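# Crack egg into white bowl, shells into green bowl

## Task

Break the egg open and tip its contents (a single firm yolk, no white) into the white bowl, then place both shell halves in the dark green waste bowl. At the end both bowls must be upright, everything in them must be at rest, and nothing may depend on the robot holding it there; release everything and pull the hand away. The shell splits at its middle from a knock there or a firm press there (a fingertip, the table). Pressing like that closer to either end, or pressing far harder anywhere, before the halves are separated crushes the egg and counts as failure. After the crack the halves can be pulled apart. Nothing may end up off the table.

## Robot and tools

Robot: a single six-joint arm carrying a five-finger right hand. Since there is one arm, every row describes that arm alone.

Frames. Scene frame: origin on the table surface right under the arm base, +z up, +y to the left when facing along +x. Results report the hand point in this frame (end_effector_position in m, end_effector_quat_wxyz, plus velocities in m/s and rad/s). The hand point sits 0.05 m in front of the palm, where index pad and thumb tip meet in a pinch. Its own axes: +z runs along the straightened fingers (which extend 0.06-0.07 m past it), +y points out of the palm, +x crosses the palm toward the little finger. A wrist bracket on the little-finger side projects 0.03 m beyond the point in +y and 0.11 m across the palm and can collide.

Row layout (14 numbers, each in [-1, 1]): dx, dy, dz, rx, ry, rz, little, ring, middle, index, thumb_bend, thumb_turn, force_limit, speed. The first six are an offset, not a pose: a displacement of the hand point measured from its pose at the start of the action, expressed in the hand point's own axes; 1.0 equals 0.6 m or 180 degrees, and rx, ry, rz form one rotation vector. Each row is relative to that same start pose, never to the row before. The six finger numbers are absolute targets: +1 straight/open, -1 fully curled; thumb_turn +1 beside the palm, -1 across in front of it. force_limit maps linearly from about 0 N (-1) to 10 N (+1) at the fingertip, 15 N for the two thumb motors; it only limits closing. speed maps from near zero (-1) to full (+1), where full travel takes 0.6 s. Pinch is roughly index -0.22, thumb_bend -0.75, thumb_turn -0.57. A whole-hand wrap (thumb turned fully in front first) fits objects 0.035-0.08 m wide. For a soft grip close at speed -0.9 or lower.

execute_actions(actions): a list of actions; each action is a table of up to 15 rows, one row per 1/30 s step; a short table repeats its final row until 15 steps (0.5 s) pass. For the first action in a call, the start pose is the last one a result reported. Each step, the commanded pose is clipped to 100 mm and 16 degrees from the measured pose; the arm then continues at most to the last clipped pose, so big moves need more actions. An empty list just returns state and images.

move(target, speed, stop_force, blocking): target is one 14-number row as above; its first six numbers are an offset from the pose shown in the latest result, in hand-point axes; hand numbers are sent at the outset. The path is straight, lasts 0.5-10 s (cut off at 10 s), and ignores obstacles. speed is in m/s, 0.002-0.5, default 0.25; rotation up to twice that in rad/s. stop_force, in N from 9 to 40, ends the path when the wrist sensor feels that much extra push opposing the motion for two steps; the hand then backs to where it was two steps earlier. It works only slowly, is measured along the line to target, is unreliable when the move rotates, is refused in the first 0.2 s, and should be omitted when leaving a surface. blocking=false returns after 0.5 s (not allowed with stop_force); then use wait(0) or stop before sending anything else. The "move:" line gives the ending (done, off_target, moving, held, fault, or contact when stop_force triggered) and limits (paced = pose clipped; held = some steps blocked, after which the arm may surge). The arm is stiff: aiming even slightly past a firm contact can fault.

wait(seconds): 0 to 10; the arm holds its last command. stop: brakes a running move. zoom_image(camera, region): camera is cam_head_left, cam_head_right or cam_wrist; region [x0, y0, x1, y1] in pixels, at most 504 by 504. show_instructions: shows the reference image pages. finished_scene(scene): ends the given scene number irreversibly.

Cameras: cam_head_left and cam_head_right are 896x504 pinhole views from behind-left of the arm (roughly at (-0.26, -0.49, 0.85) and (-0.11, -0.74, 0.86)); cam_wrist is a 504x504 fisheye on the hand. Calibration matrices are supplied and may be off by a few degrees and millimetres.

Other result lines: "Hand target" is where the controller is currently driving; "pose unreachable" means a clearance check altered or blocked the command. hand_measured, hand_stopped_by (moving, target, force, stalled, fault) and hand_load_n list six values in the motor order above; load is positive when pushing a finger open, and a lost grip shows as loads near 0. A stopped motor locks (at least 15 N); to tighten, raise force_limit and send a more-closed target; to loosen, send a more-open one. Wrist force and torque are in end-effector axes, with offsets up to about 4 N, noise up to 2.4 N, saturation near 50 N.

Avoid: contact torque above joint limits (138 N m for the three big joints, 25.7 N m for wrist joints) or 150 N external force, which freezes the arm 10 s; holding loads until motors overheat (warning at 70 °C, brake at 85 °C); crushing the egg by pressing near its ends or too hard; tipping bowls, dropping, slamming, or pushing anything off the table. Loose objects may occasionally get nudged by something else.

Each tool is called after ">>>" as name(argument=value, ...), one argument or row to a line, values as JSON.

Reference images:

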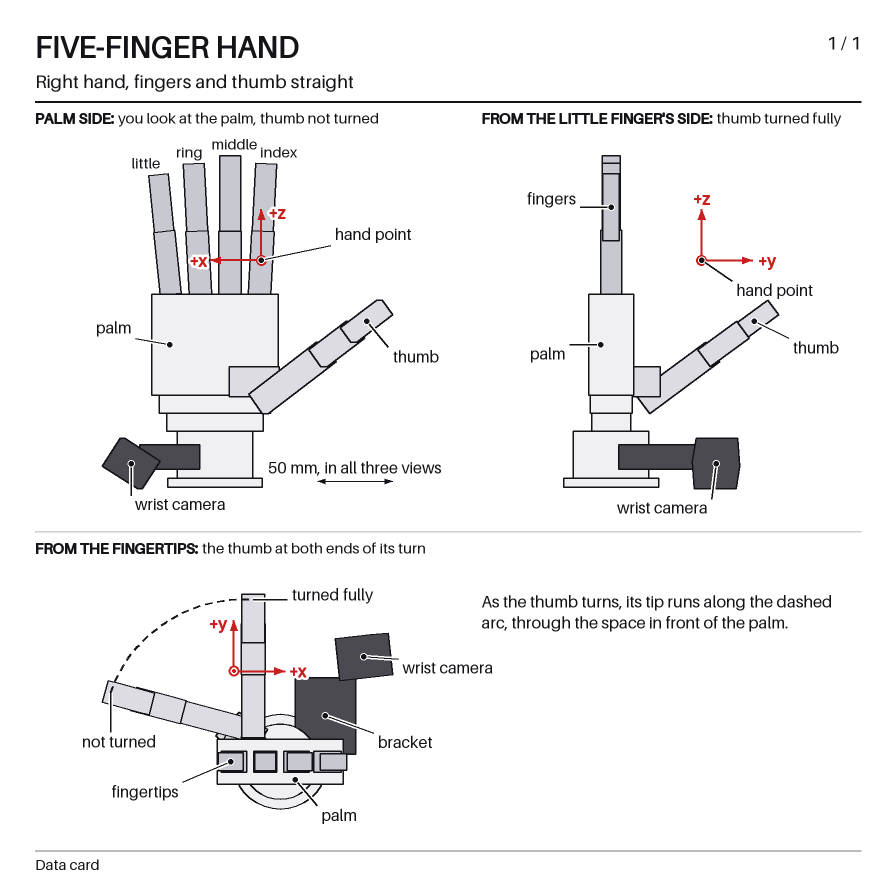

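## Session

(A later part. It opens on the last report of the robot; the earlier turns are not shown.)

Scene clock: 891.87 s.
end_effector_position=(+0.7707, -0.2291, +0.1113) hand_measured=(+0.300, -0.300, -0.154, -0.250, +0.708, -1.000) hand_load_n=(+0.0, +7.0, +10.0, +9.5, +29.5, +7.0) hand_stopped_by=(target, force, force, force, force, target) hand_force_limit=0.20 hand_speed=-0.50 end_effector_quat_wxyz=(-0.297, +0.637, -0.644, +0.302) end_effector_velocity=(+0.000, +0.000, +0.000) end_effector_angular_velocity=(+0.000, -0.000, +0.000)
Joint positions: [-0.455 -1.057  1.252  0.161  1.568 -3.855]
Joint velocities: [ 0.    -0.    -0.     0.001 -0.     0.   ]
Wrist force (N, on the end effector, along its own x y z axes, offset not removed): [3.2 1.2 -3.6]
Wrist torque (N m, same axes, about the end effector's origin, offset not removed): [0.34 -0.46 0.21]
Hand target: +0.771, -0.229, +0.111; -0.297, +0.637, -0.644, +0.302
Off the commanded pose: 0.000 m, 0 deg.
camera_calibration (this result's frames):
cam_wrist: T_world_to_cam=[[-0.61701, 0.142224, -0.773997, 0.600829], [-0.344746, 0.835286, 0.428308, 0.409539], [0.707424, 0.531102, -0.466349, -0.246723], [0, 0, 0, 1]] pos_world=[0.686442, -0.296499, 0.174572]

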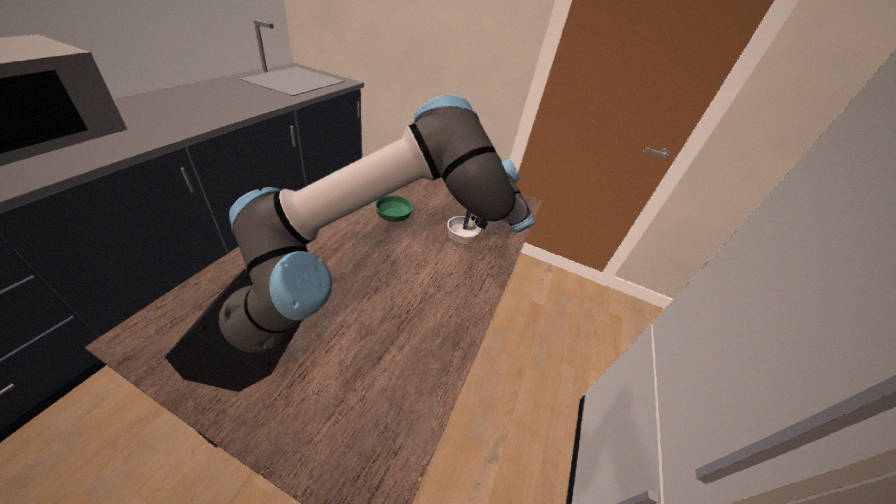

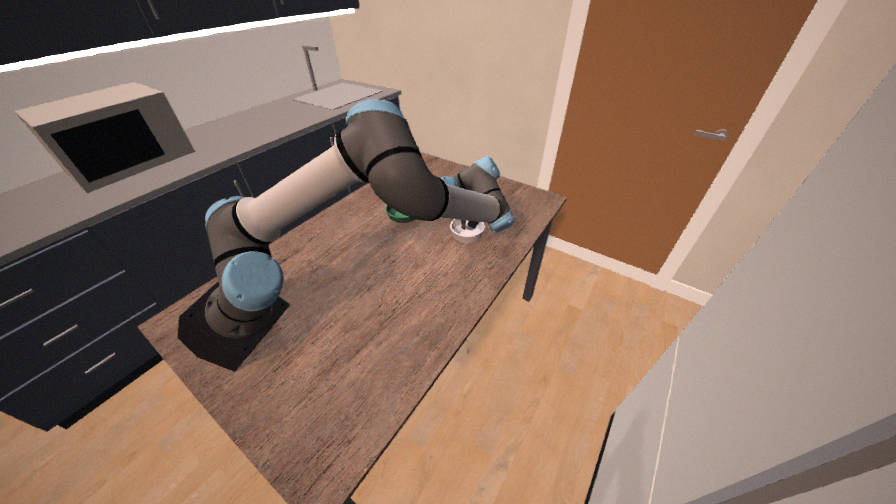

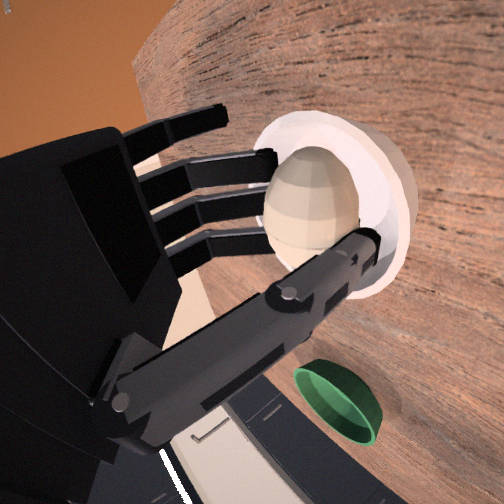

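>>> execute_actions(
  actions=[
    [[0,0,0,0,0,0,0.3,-0.98,-0.98,-0.6,-0.98,-0.75,0.2,-0.5]],
    [[0,0,0,0,0,0,0.3,-0.98,-0.98,-0.6,-0.98,-0.75,0.2,-0.5]],
    [[0,0,0,0,0,0,0.3,-0.98,-0.98,-0.6,-0.98,-0.75,0.2,-0.5]],
  ],
)

>>> zoom_image(
  camera="cam_wrist",
  region=[200,80,460,340],
)

Scene clock: 904.43 s.
end_effector_position=(+0.7707, -0.2291, +0.1113) hand_measured=(+0.300, -0.302, -0.156, -0.248, +0.708, -0.750) hand_load_n=(+0.0, +0.0, +0.5, +19.5, +23.5, +0.5) hand_stopped_by=(target, force, force, force, force, target) hand_force_limit=0.20 hand_speed=-0.50 end_effector_quat_wxyz=(-0.297, +0.637, -0.644, +0.302) end_effector_velocity=(-0.001, -0.001, -0.001) end_effector_angular_velocity=(+0.000, +0.002, -0.001)
Joint positions: [-0.455 -1.057  1.252  0.161  1.568 -3.855]
Joint velocities: [-0.002  0.     0.001  0.    -0.    -0.   ]
Wrist force (N, on the end effector, along its own x y z axes, offset not removed): [-3.7 -1.2 -0.2]
Wrist torque (N m, same axes, about the end effector's origin, offset not removed): [-0.10 0.46 -0.29]
Hand target: +0.771, -0.229, +0.111; -0.297, +0.637, -0.644, +0.302
Off the commanded pose: 0.000 m, 0 deg.
camera_calibration (this result's frames):
cam_wrist: T_world_to_cam=[[-0.61701, 0.142224, -0.773997, 0.600829], [-0.344745, 0.835286, 0.428308, 0.409539], [0.707424, 0.531102, -0.466349, -0.246723], [0, 0, 0, 1]] pos_world=[0.686442, -0.296499, 0.174572]

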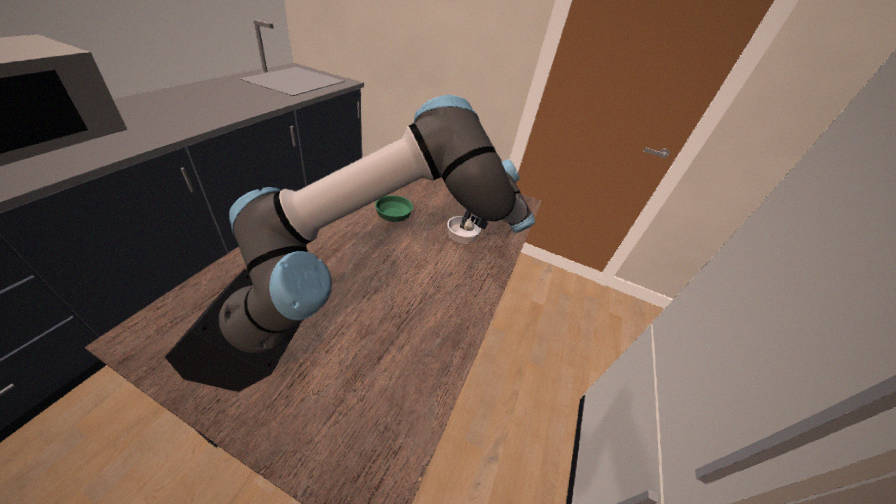

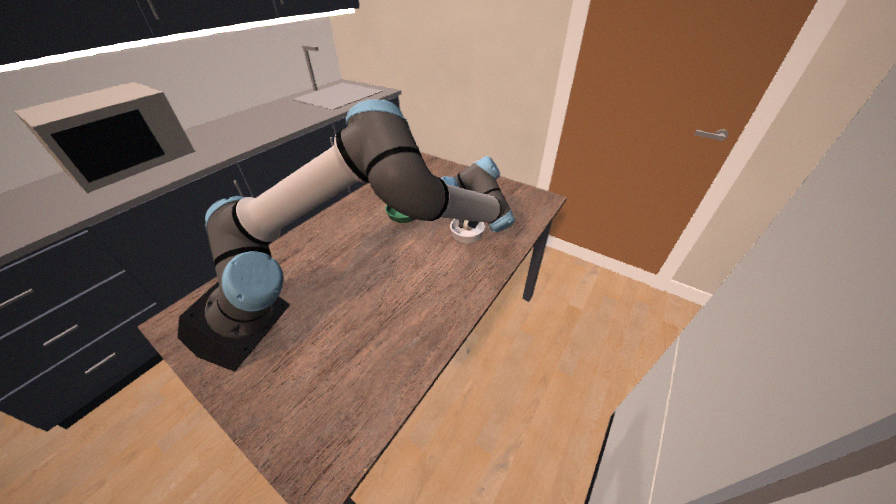

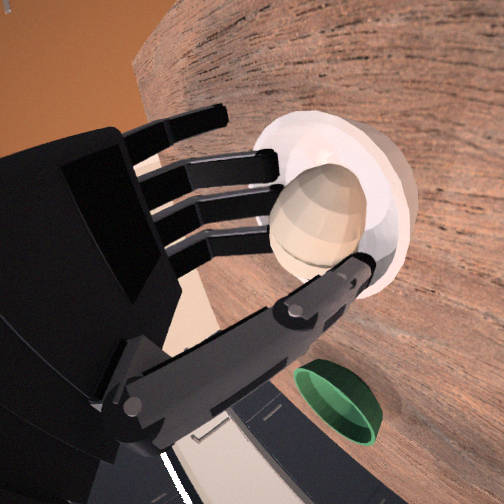

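Region (200, 80, 460, 340) of cam_wrist's 504x504 image, scaled by 1.938, with more detail than that image has.

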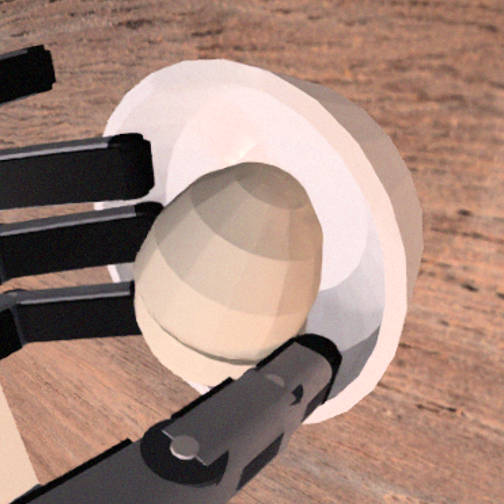

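>>> execute_actions(
  actions=[
    [[0,0,0,0,0,0,0.3,-1,-1,-0.6,-0.98,-0.75,1,0]],
    [[0,0,0,0,0,0,0.3,-1,-1,-0.6,-0.98,-0.75,1,0]],
    [[0,0,0,0,0,0,0.3,-1,-1,-0.6,-0.98,-0.75,1,0]],
  ],
)

>>> zoom_image(
  camera="cam_wrist",
  region=[200,80,460,340],
)

Scene clock: 916.83 s.
end_effector_position=(+0.7707, -0.2291, +0.1113) hand_measured=(+0.300, -1.000, -0.200, -0.248, +0.708, -0.750) hand_load_n=(+0.0, +0.0, +11.0, +13.0, +28.5, +5.0) hand_stopped_by=(target, target, force, force, force, target) hand_force_limit=1.00 hand_speed=0.00 end_effector_quat_wxyz=(-0.297, +0.637, -0.644, +0.302) end_effector_velocity=(+0.000, -0.000, +0.000) end_effector_angular_velocity=(-0.001, -0.001, -0.001)
Joint positions: [-0.455 -1.057  1.252  0.161  1.568 -3.855]
Joint velocities: [ 0.001 -0.    -0.    -0.001  0.001  0.   ]
Wrist force (N, on the end effector, along its own x y z axes, offset not removed): [-1.8 0.5 0.1]
Wrist torque (N m, same axes, about the end effector's origin, offset not removed): [0.11 0.23 -0.12]
Hand target: +0.771, -0.229, +0.111; -0.297, +0.637, -0.644, +0.302
Off the commanded pose: 0.000 m, 0 deg.
camera_calibration (this result's frames):
cam_wrist: T_world_to_cam=[[-0.61701, 0.142224, -0.773997, 0.600829], [-0.344746, 0.835286, 0.428308, 0.409539], [0.707424, 0.531102, -0.466349, -0.246723], [0, 0, 0, 1]] pos_world=[0.686442, -0.296499, 0.174572]

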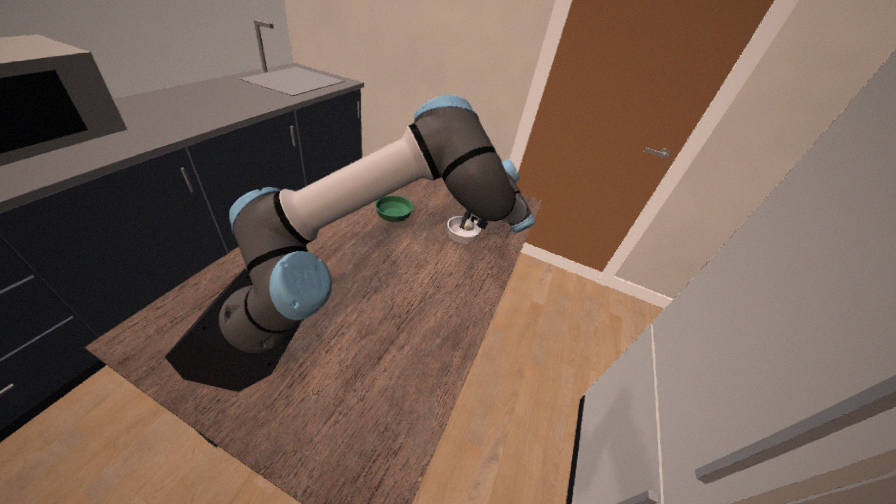

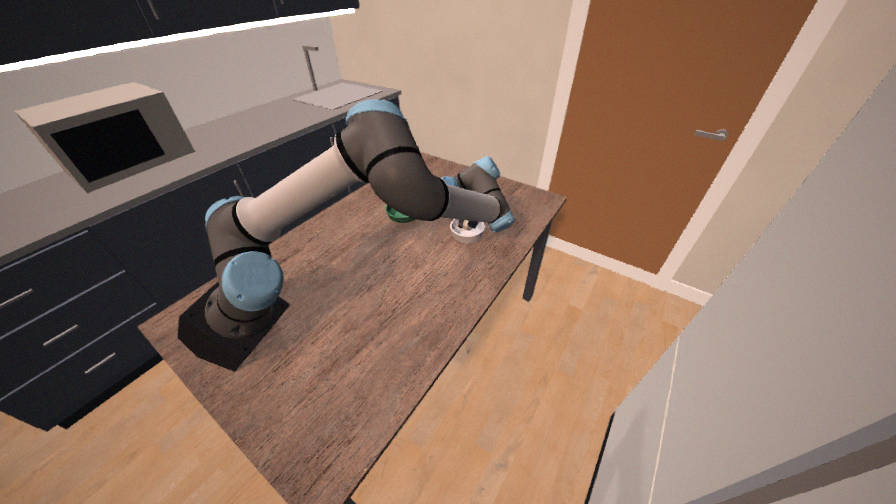

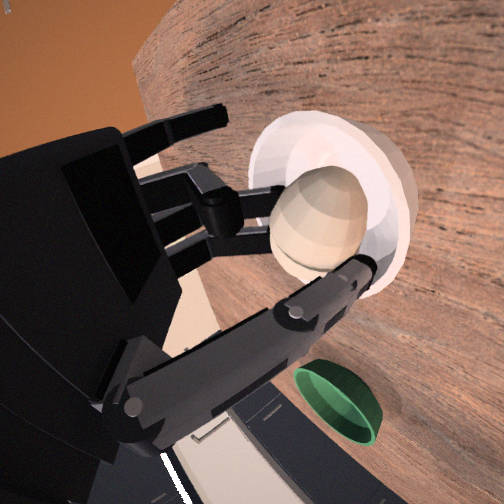

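Region (200, 80, 460, 340) of cam_wrist's 504x504 image, scaled by 1.938, with more detail than that image has.

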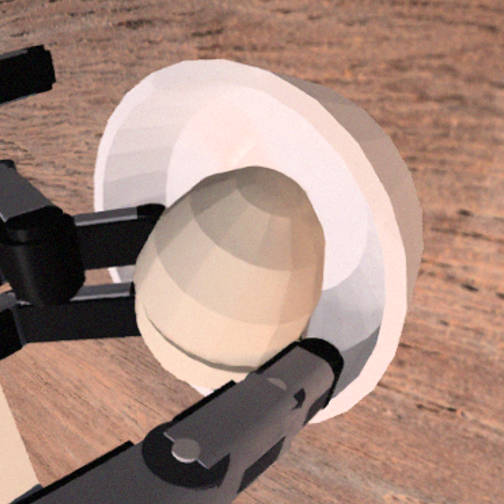

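>>> execute_actions(
  actions=[
    [[0,0,0,0,0,0,0.3,-1,-0.97,-0.6,-0.98,-0.75,1,1]],
    [[0,0,0,0,0,0,0.3,-1,-1,-0.6,-0.98,-0.75,1,1]],
    [[0,0,0,0,0,0,0.3,-1,-0.97,-0.6,-0.98,-0.75,1,1]],
    [[0,0,0,0,0,0,0.3,-1,-1,-0.6,-0.98,-0.75,1,1]],
  ],
)

>>> zoom_image(
  camera="cam_wrist",
  region=[200,80,460,340],
)

Scene clock: 928.90 s.
end_effector_position=(+0.7707, -0.2291, +0.1113) hand_measured=(+0.300, -1.000, -0.200, -0.248, +0.708, -0.750) hand_load_n=(+0.0, +0.0, +11.0, +13.0, +28.5, +5.0) hand_stopped_by=(target, target, force, force, force, target) hand_force_limit=1.00 hand_speed=1.00 end_effector_quat_wxyz=(-0.297, +0.637, -0.644, +0.302) end_effector_velocity=(-0.000, -0.000, -0.000) end_effector_angular_velocity=(+0.000, +0.001, -0.001)
Joint positions: [-0.455 -1.057  1.252  0.161  1.568 -3.855]
Joint velocities: [-0.001  0.    -0.001  0.001  0.001  0.   ]
Wrist force (N, on the end effector, along its own x y z axes, offset not removed): [-3.7 -0.4 -1.2]
Wrist torque (N m, same axes, about the end effector's origin, offset not removed): [-0.12 0.76 -0.27]
Hand target: +0.771, -0.229, +0.111; -0.297, +0.637, -0.644, +0.302
Off the commanded pose: 0.000 m, 0 deg.
camera_calibration (this result's frames):
cam_wrist: T_world_to_cam=[[-0.61701, 0.142224, -0.773997, 0.600829], [-0.344746, 0.835286, 0.428308, 0.409539], [0.707424, 0.531102, -0.466349, -0.246723], [0, 0, 0, 1]] pos_world=[0.686442, -0.296499, 0.174572]

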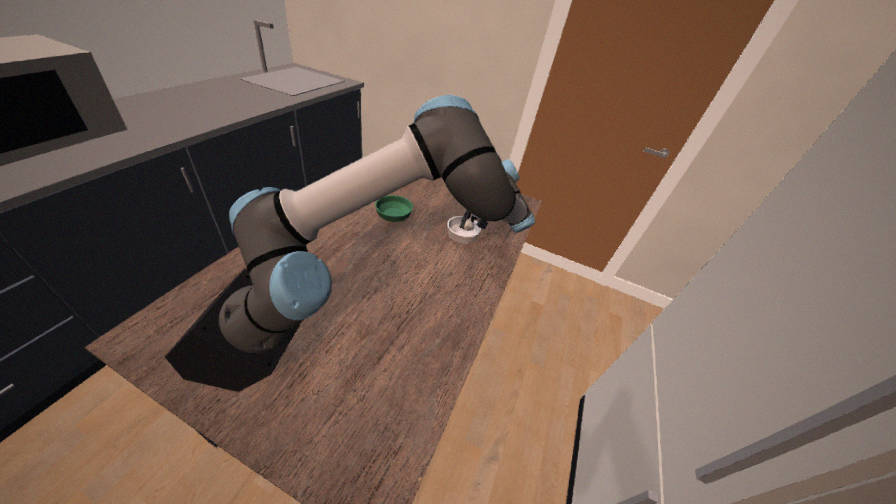

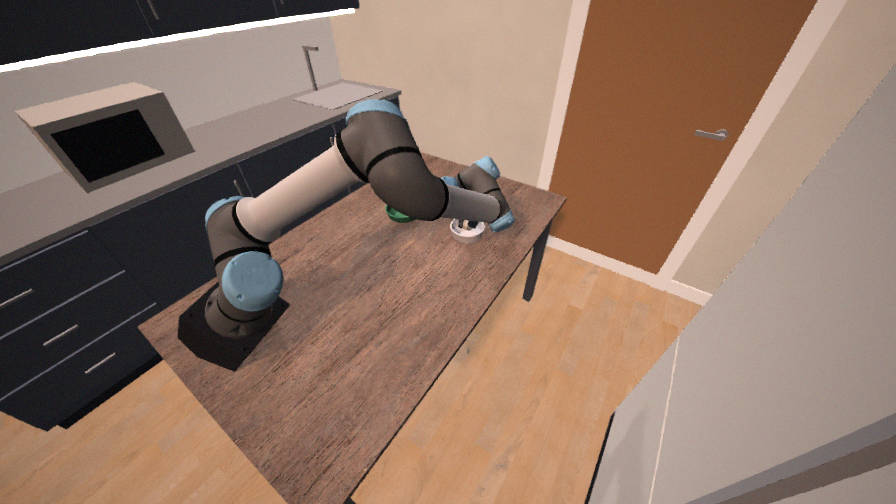

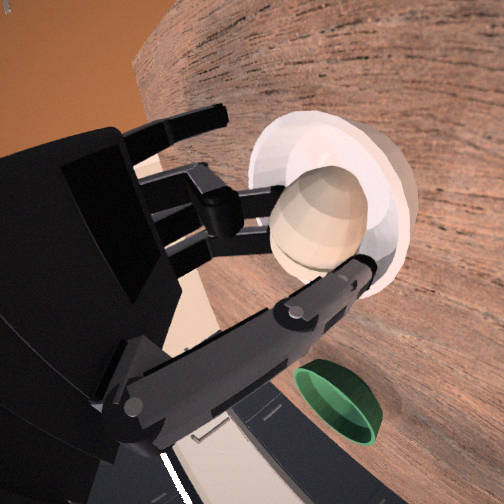

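Region (200, 80, 460, 340) of cam_wrist's 504x504 image, scaled by 1.938, with more detail than that image has.

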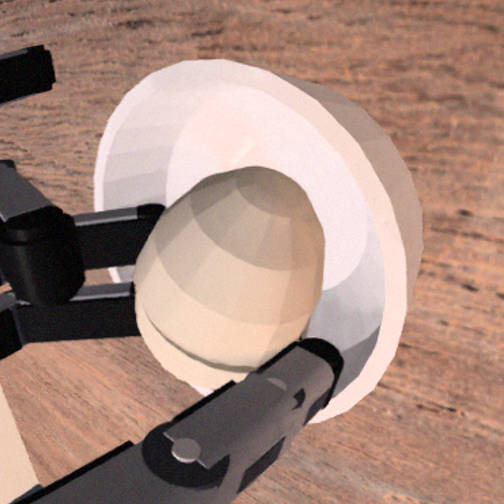

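>>> move(
  target=[0.04,0,0,0,0,0,0.3,-1,-1,-0.6,-0.98,-0.75,1,0],
  speed=0.05,
)

>>> move(
  target=[0,0.064,0.053,0,0,0,0.3,-1,-1,-0.6,-0.98,-0.75,1,0],
  speed=0.01,
  stop_force=10,
)

Scene clock: 950.67 s.
end_effector_position=(+0.7704, -0.2529, +0.1114) hand_measured=(+0.300, -1.000, -0.200, -0.248, +0.708, -0.750) hand_load_n=(+0.0, +0.0, +11.0, +13.0, +28.5, +5.0) hand_stopped_by=(target, target, force, force, force, target) hand_force_limit=1.00 hand_speed=0.00 end_effector_quat_wxyz=(-0.297, +0.637, -0.645, +0.302) end_effector_velocity=(+0.000, -0.003, +0.000) end_effector_angular_velocity=(-0.000, -0.001, -0.000)
Joint positions: [-0.487 -1.059  1.219  0.197  1.538 -3.866]
Joint velocities: [-0.003  0.    -0.005  0.004 -0.003 -0.001]
Wrist force (N, on the end effector, along its own x y z axes, offset not removed): [-3.7 -1.8 0.8]
Wrist torque (N m, same axes, about the end effector's origin, offset not removed): [-0.17 0.42 -0.36]
Hand target: +0.770, -0.253, +0.111; -0.297, +0.637, -0.645, +0.302
Off the commanded pose: 0.000 m, 0 deg.
move: done
camera_calibration (this result's frames):
cam_wrist: T_world_to_cam=[[-0.616929, 0.142269, -0.774053, 0.60402], [-0.344715, 0.835318, 0.428271, 0.429252], [0.70751, 0.53104, -0.46629, -0.233974], [0, 0, 0, 1]] pos_world=[0.686146, -0.320246, 0.174608]

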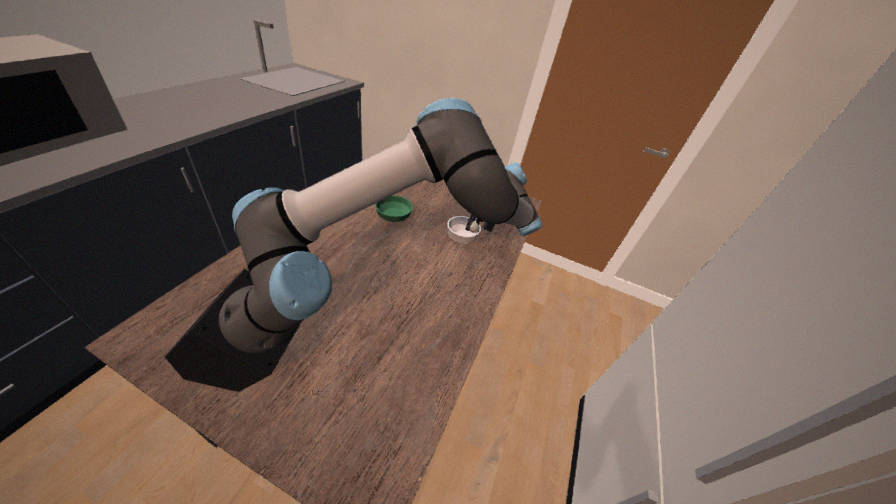

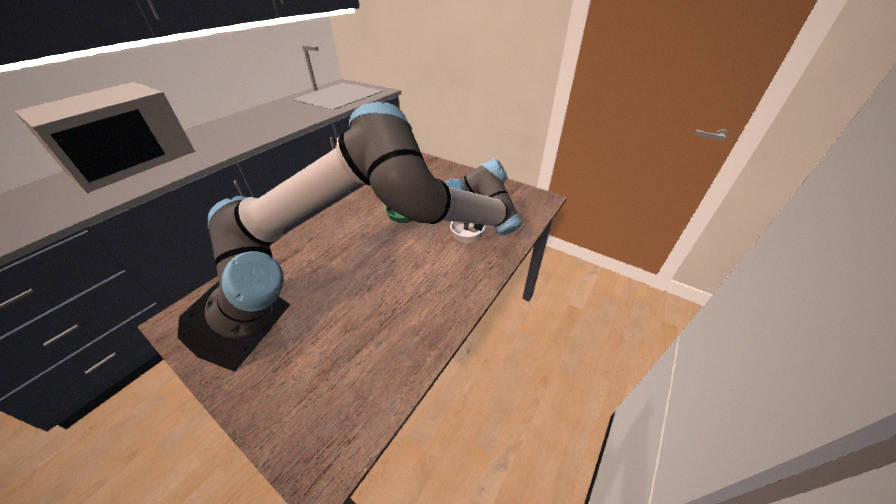

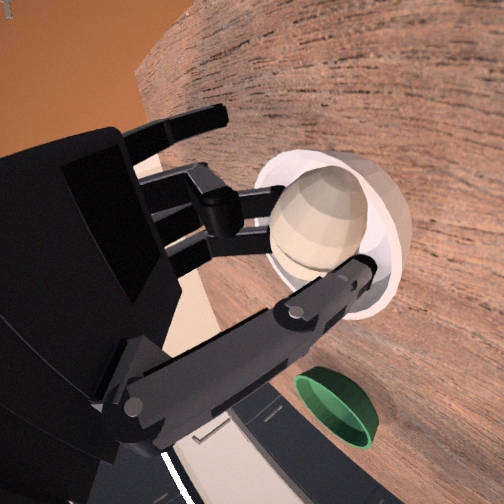

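Scene clock: 955.87 s.
end_effector_position=(+0.7702, -0.2529, +0.0619) hand_measured=(+0.300, -1.000, -0.200, -0.248, +0.708, -0.750) hand_load_n=(+0.0, +0.0, +10.5, +12.0, +29.0, +3.5) hand_stopped_by=(target, target, force, force, force, target) hand_force_limit=1.00 hand_speed=0.00 end_effector_quat_wxyz=(-0.297, +0.637, -0.645, +0.302) end_effector_velocity=(+0.000, -0.000, -0.002) end_effector_angular_velocity=(-0.001, -0.001, -0.001)
Joint positions: [-0.528 -1.003  1.23   0.131  1.499 -3.88 ]
Joint velocities: [-0.002  0.003 -0.    -0.005 -0.001 -0.001]
Wrist force (N, on the end effector, along its own x y z axes, offset not removed): [-4.0 -3.7 -4.1]
Wrist torque (N m, same axes, about the end effector's origin, offset not removed): [-0.56 0.54 -0.31]
Hand target: +0.770, -0.253, +0.062; -0.297, +0.637, -0.645, +0.302
Off the commanded pose: 0.000 m, 0 deg.
move: done
camera_calibration (this result's frames):
cam_wrist: T_world_to_cam=[[-0.61693, 0.14234, -0.774039, 0.565568], [-0.344693, 0.835294, 0.428335, 0.450341], [0.707519, 0.531059, -0.466254, -0.256912], [0, 0, 0, 1]] pos_world=[0.685916, -0.320235, 0.125089]

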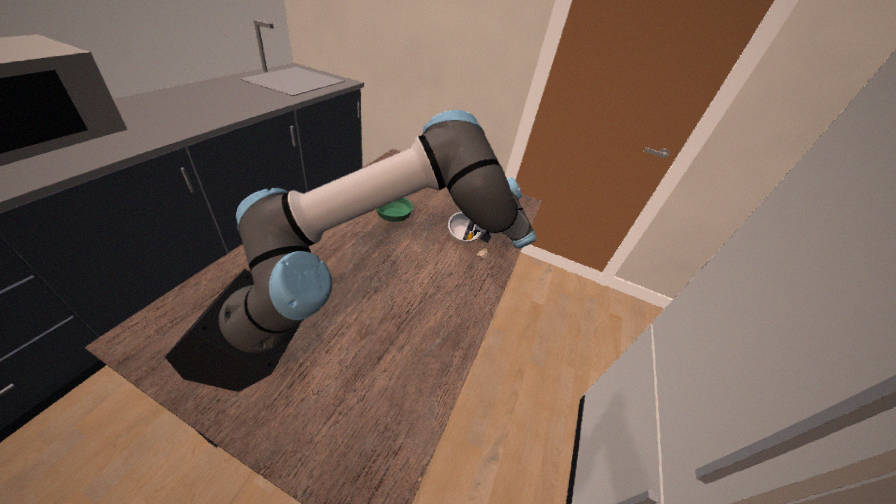

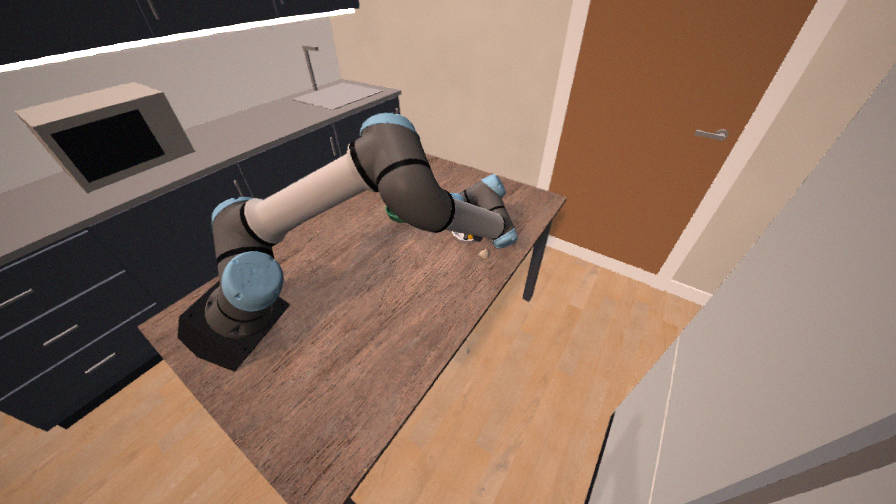

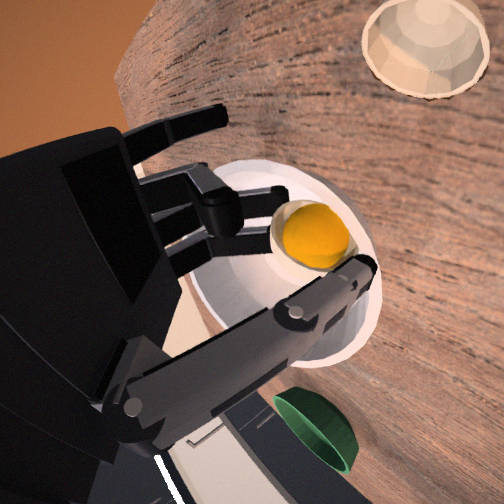

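>>> move(
  target=[-0.04,0.045,0.037,0,0,0,0.3,-1,-1,-0.6,-0.98,-0.75,1,0],
  speed=0.05,
)

>>> move(
  target=[0,0,0,0,-0.25,0.3,0.3,-1,-1,-0.6,-0.98,-0.75,1,0],
  speed=0.2,
)

Scene clock: 979.60 s.
end_effector_position=(+0.7735, -0.2284, +0.0333) hand_measured=(+0.300, -1.000, -0.200, -0.248, +0.708, -0.750) hand_load_n=(+1.0, -1.0, +7.5, +18.0, +24.0, +5.0) hand_stopped_by=(target, target, force, force, force, target) hand_force_limit=1.00 hand_speed=0.00 end_effector_quat_wxyz=(-0.303, +0.636, -0.641, +0.304) end_effector_velocity=(+0.000, -0.001, -0.000) end_effector_angular_velocity=(-0.001, +0.000, -0.002)
Joint positions: [-0.523 -0.962  1.261  0.052  1.492 -3.879]
Joint velocities: [-0.001 -0.    -0.    -0.001  0.001  0.   ]
Wrist force (N, on the end effector, along its own x y z axes, offset not removed): [-3.0 -24.6 -12.1]
Wrist torque (N m, same axes, about the end effector's origin, offset not removed): [-0.87 0.50 -0.42]
Hand target: +0.773, -0.228, +0.033; -0.303, +0.636, -0.642, +0.304
Off the commanded pose: 0.007 m, 1 deg.
FORCE FAULT: contact force on the arm reached its limit, and the arm stopped for 10 seconds. The contact can be on any part of the arm, not only on its tool. That time counts as 20 of the actions that you can send in this scene. The arm's remaining commands of this call were not run. The arm holds still and accepts commands again. Move the arm away from the contact; if what it grips holds it there, let go first. Pushing or pulling that hard again can fault the arm again.
move: fault
camera_calibration (this result's frames):
cam_wrist: T_world_to_cam=[[-0.608055, 0.141087, -0.781257, 0.535106], [-0.354048, 0.832613, 0.425918, 0.449936], [0.710576, 0.535584, -0.456323, -0.287215], [0, 0, 0, 1]] pos_world=[0.688761, -0.296291, 0.0953567]

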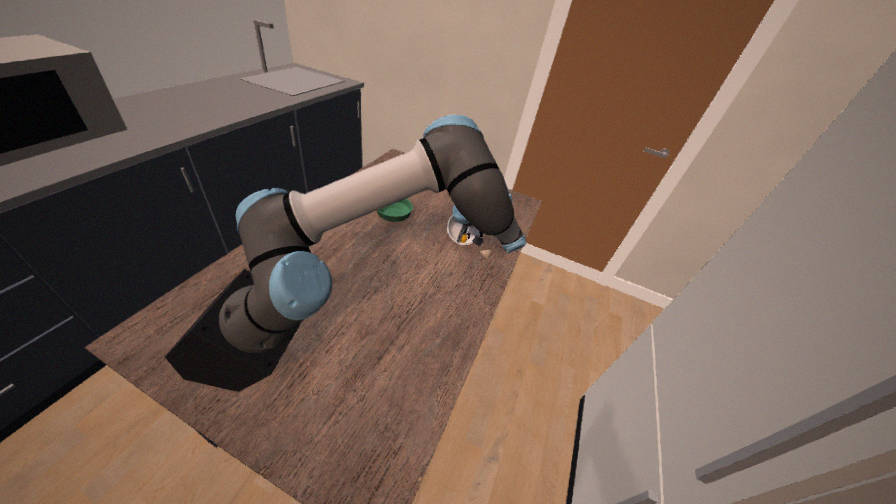

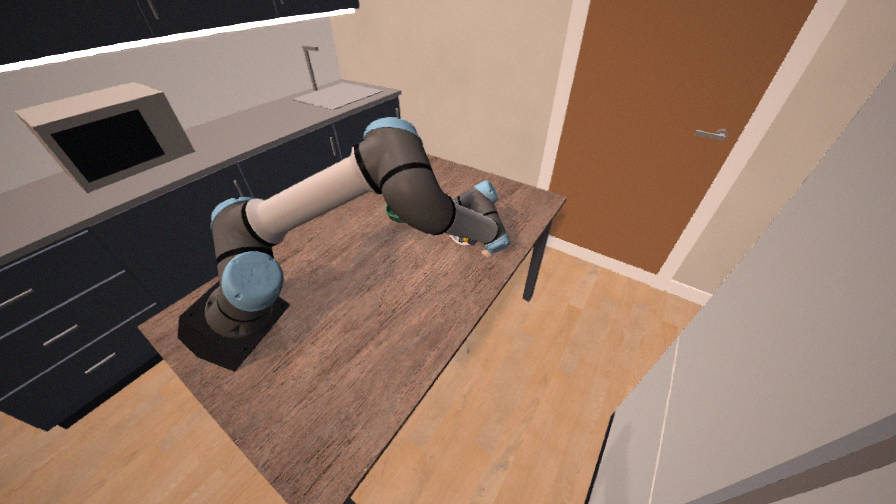

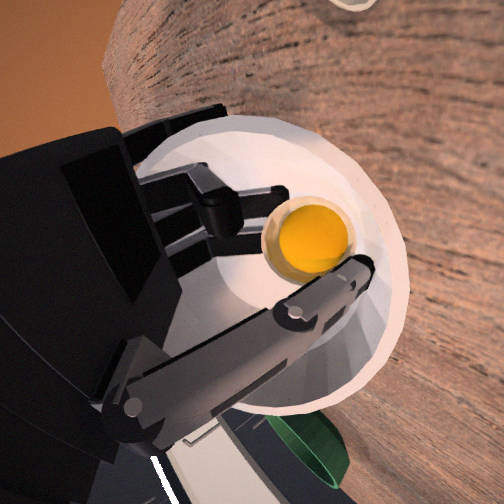

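not run: a fault stop came before this call.

Sign error. Go up.

>>> move(
  target=[0,-0.1,-0.085,0,0,0,0.3,-1,-1,-0.6,-0.98,-0.75,1,0],
  speed=0.05,
)

>>> move(
  target=[0,0,0,0,-0.25,0.3,0.3,-1,-1,-0.6,-0.98,-0.75,1,0],
  speed=0.2,
)

Scene clock: 991.33 s.
end_effector_position=(+0.7719, -0.2285, +0.1117) hand_measured=(+0.300, -1.000, -0.200, -0.248, +0.708, -0.750) hand_load_n=(+0.0, +0.0, +8.0, +15.0, +27.0, +3.0) hand_stopped_by=(target, target, force, force, force, target) hand_force_limit=1.00 hand_speed=0.00 end_effector_quat_wxyz=(-0.303, +0.636, -0.641, +0.304) end_effector_velocity=(+0.000, +0.000, +0.002) end_effector_angular_velocity=(+0.001, -0.001, +0.001)
Joint positions: [-0.458 -1.059  1.258  0.151  1.553 -3.857]
Joint velocities: [ 0.002 -0.003 -0.     0.002  0.001  0.001]
Wrist force (N, on the end effector, along its own x y z axes, offset not removed): [2.1 0.3 5.2]
Wrist torque (N m, same axes, about the end effector's origin, offset not removed): [-0.01 -0.52 0.31]
Hand target: +0.772, -0.229, +0.112; -0.303, +0.636, -0.641, +0.304
Off the commanded pose: 0.000 m, 0 deg.
move: done
camera_calibration (this result's frames):
cam_wrist: T_world_to_cam=[[-0.608064, 0.140981, -0.78127, 0.595377], [-0.354078, 0.832644, 0.425831, 0.416166], [0.710554, 0.535563, -0.456382, -0.250173], [0, 0, 0, 1]] pos_world=[0.687143, -0.296472, 0.173759]

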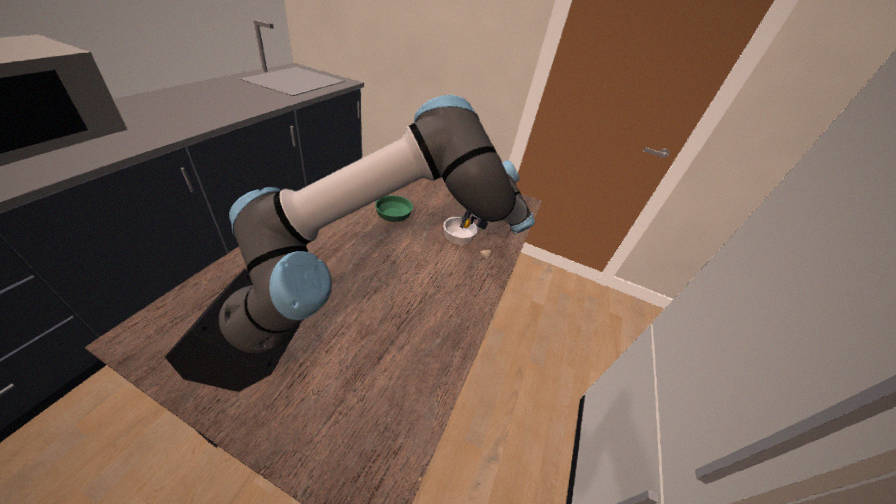

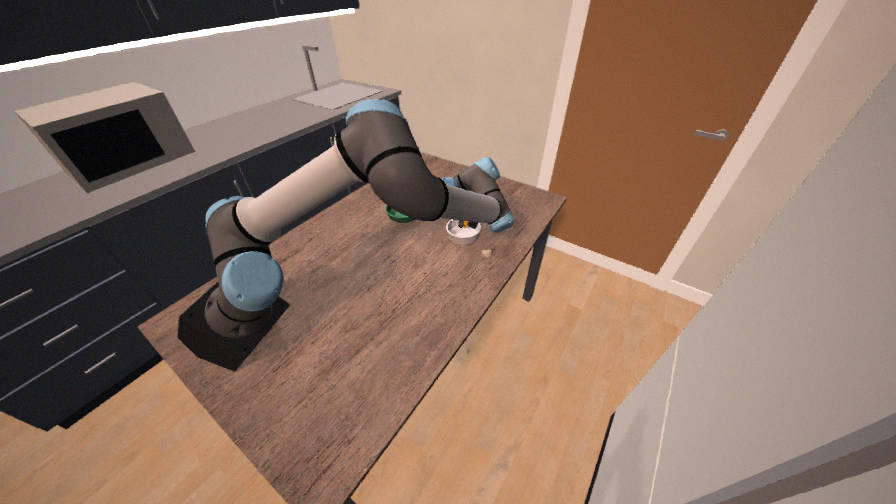

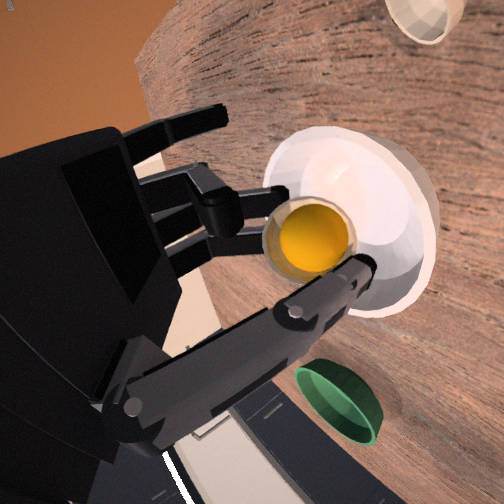

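Scene clock: 994.93 s.
end_effector_position=(+0.7720, -0.2285, +0.1117) hand_measured=(+0.300, -1.000, -0.200, -0.248, +0.708, -0.750) hand_load_n=(+0.5, +0.0, +8.0, +15.0, +27.0, +3.0) hand_stopped_by=(target, target, force, force, force, target) hand_force_limit=1.00 hand_speed=0.00 end_effector_quat_wxyz=(+0.618, -0.349, +0.694, +0.119) end_effector_velocity=(-0.000, +0.000, -0.000) end_effector_angular_velocity=(+0.015, +0.000, +0.005)
Joint positions: [-0.776 -0.651  0.675  0.771  0.571 -3.258]
Joint velocities: [-0.002  0.013 -0.018  0.017 -0.011  0.   ]
Wrist force (N, on the end effector, along its own x y z axes, offset not removed): [-1.1 0.2 1.3]
Wrist torque (N m, same axes, about the end effector's origin, offset not removed): [0.18 0.09 -0.09]
Hand target: +0.772, -0.229, +0.112; +0.619, -0.348, +0.694, +0.120
Off the commanded pose: 0.000 m, 0 deg.
move: done
camera_calibration (this result's frames):
cam_wrist: T_world_to_cam=[[-0.609302, 0.780324, -0.140874, 0.670969], [-0.367412, -0.120395, 0.922233, 0.153305], [0.70268, 0.613677, 0.360057, -0.317574], [0, 0, 0, 1]] pos_world=[0.688302, -0.310228, 0.0674836]

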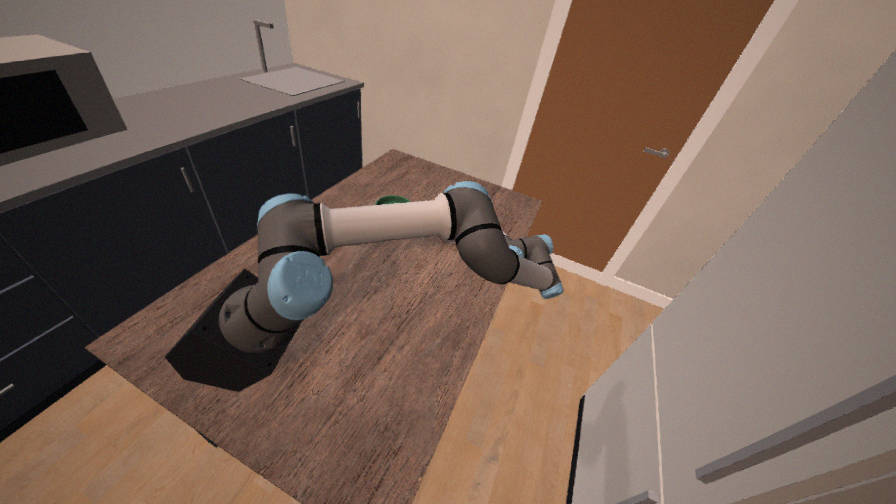

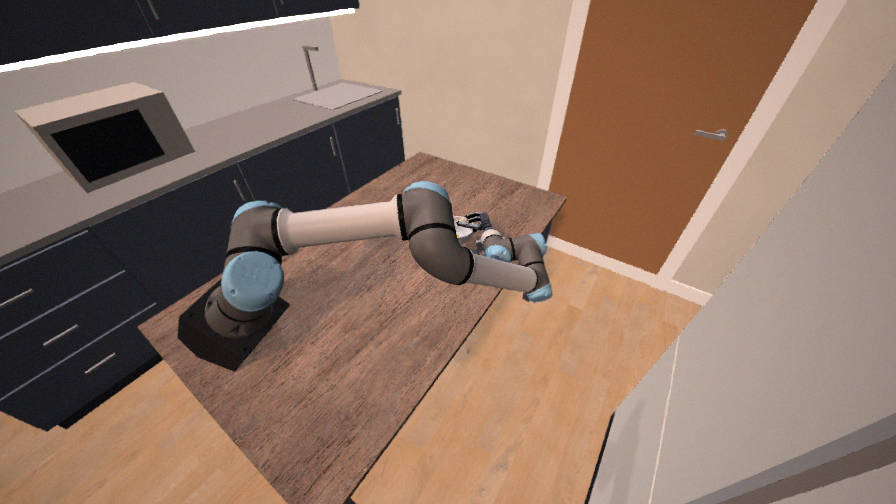

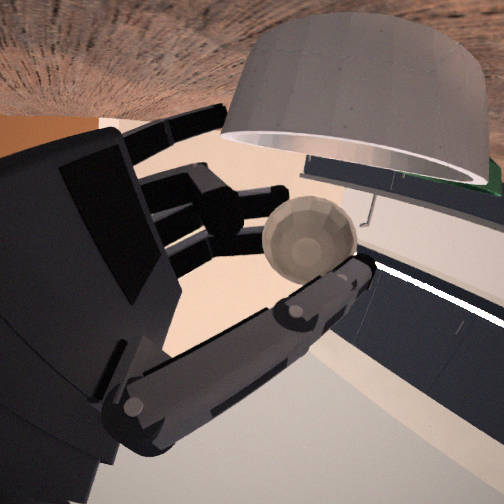

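Yolk is out. Rotate back while rising.

>>> move(
  target=[-0.07,0,0,0,0.25,-0.3,0.3,-1,-1,-0.6,-0.98,-0.75,1,0],
  speed=0.2,
)

Scene clock: 1018.37 s.
end_effector_position=(+0.7715, -0.2144, +0.1513) hand_measured=(+0.300, -1.000, -0.200, -0.248, +0.708, -0.750) hand_load_n=(+0.0, +0.0, +8.0, +15.0, +27.0, +3.0) hand_stopped_by=(target, target, force, force, force, target) hand_force_limit=1.00 hand_speed=0.00 end_effector_quat_wxyz=(-0.303, +0.636, -0.642, +0.304) end_effector_velocity=(-0.000, +0.001, +0.000) end_effector_angular_velocity=(-0.014, +0.000, -0.001)
Joint positions: [-0.402 -1.097  1.259  0.188  1.606 -3.838]
Joint velocities: [ 0.006 -0.001  0.007 -0.011  0.013 -0.009]
Wrist force (N, on the end effector, along its own x y z axes, offset not removed): [0.9 -1.7 2.4]
Wrist torque (N m, same axes, about the end effector's origin, offset not removed): [-0.33 -0.13 0.01]
Hand target: +0.772, -0.214, +0.151; -0.302, +0.636, -0.641, +0.305
Off the commanded pose: 0.000 m, 0 deg.
move: done
camera_calibration (this result's frames):
cam_wrist: T_world_to_cam=[[-0.608193, 0.141315, -0.781109, 0.624212], [-0.353591, 0.832777, 0.425978, 0.387088], [0.710686, 0.535269, -0.456521, -0.239565], [0, 0, 0, 1]] pos_world=[0.686768, -0.282337, 0.21332]

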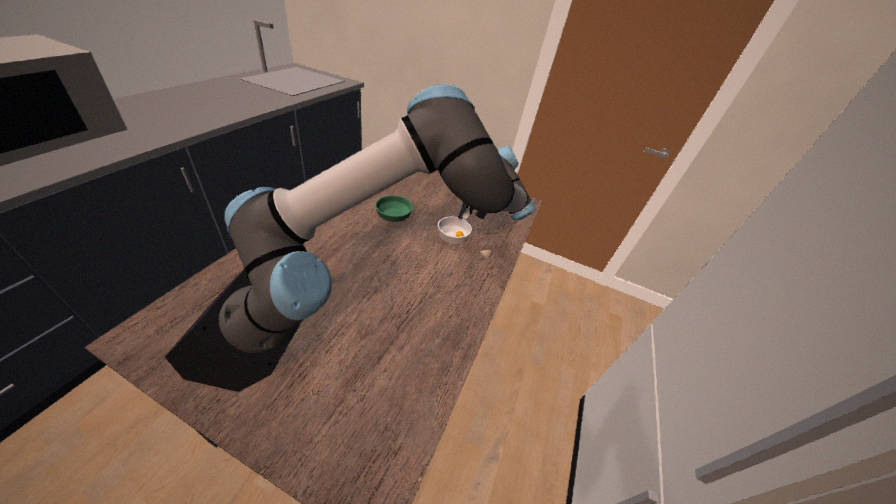

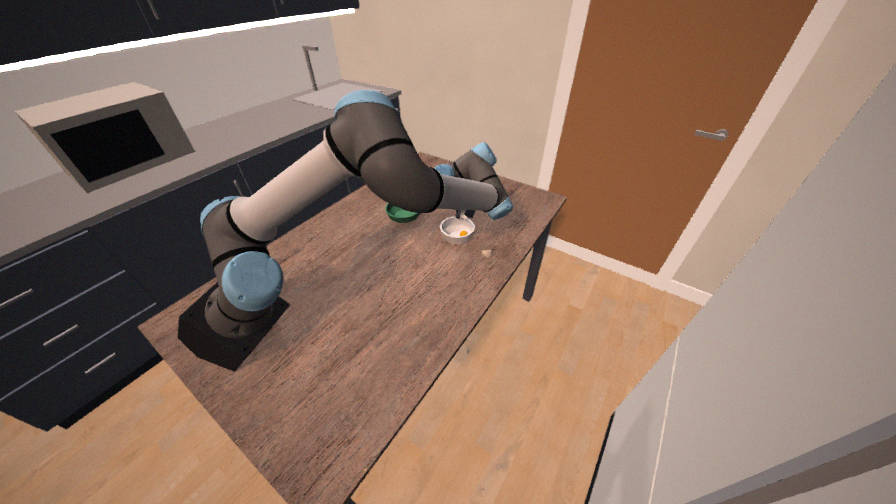

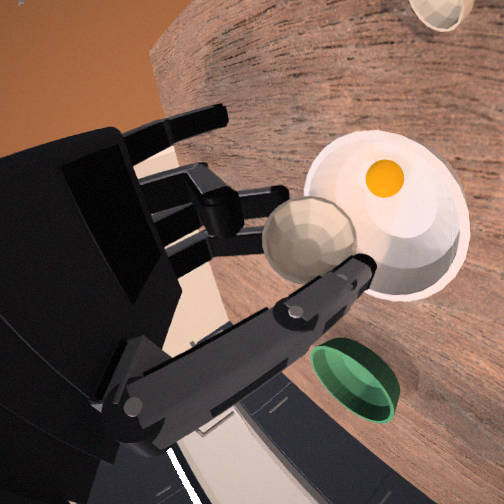

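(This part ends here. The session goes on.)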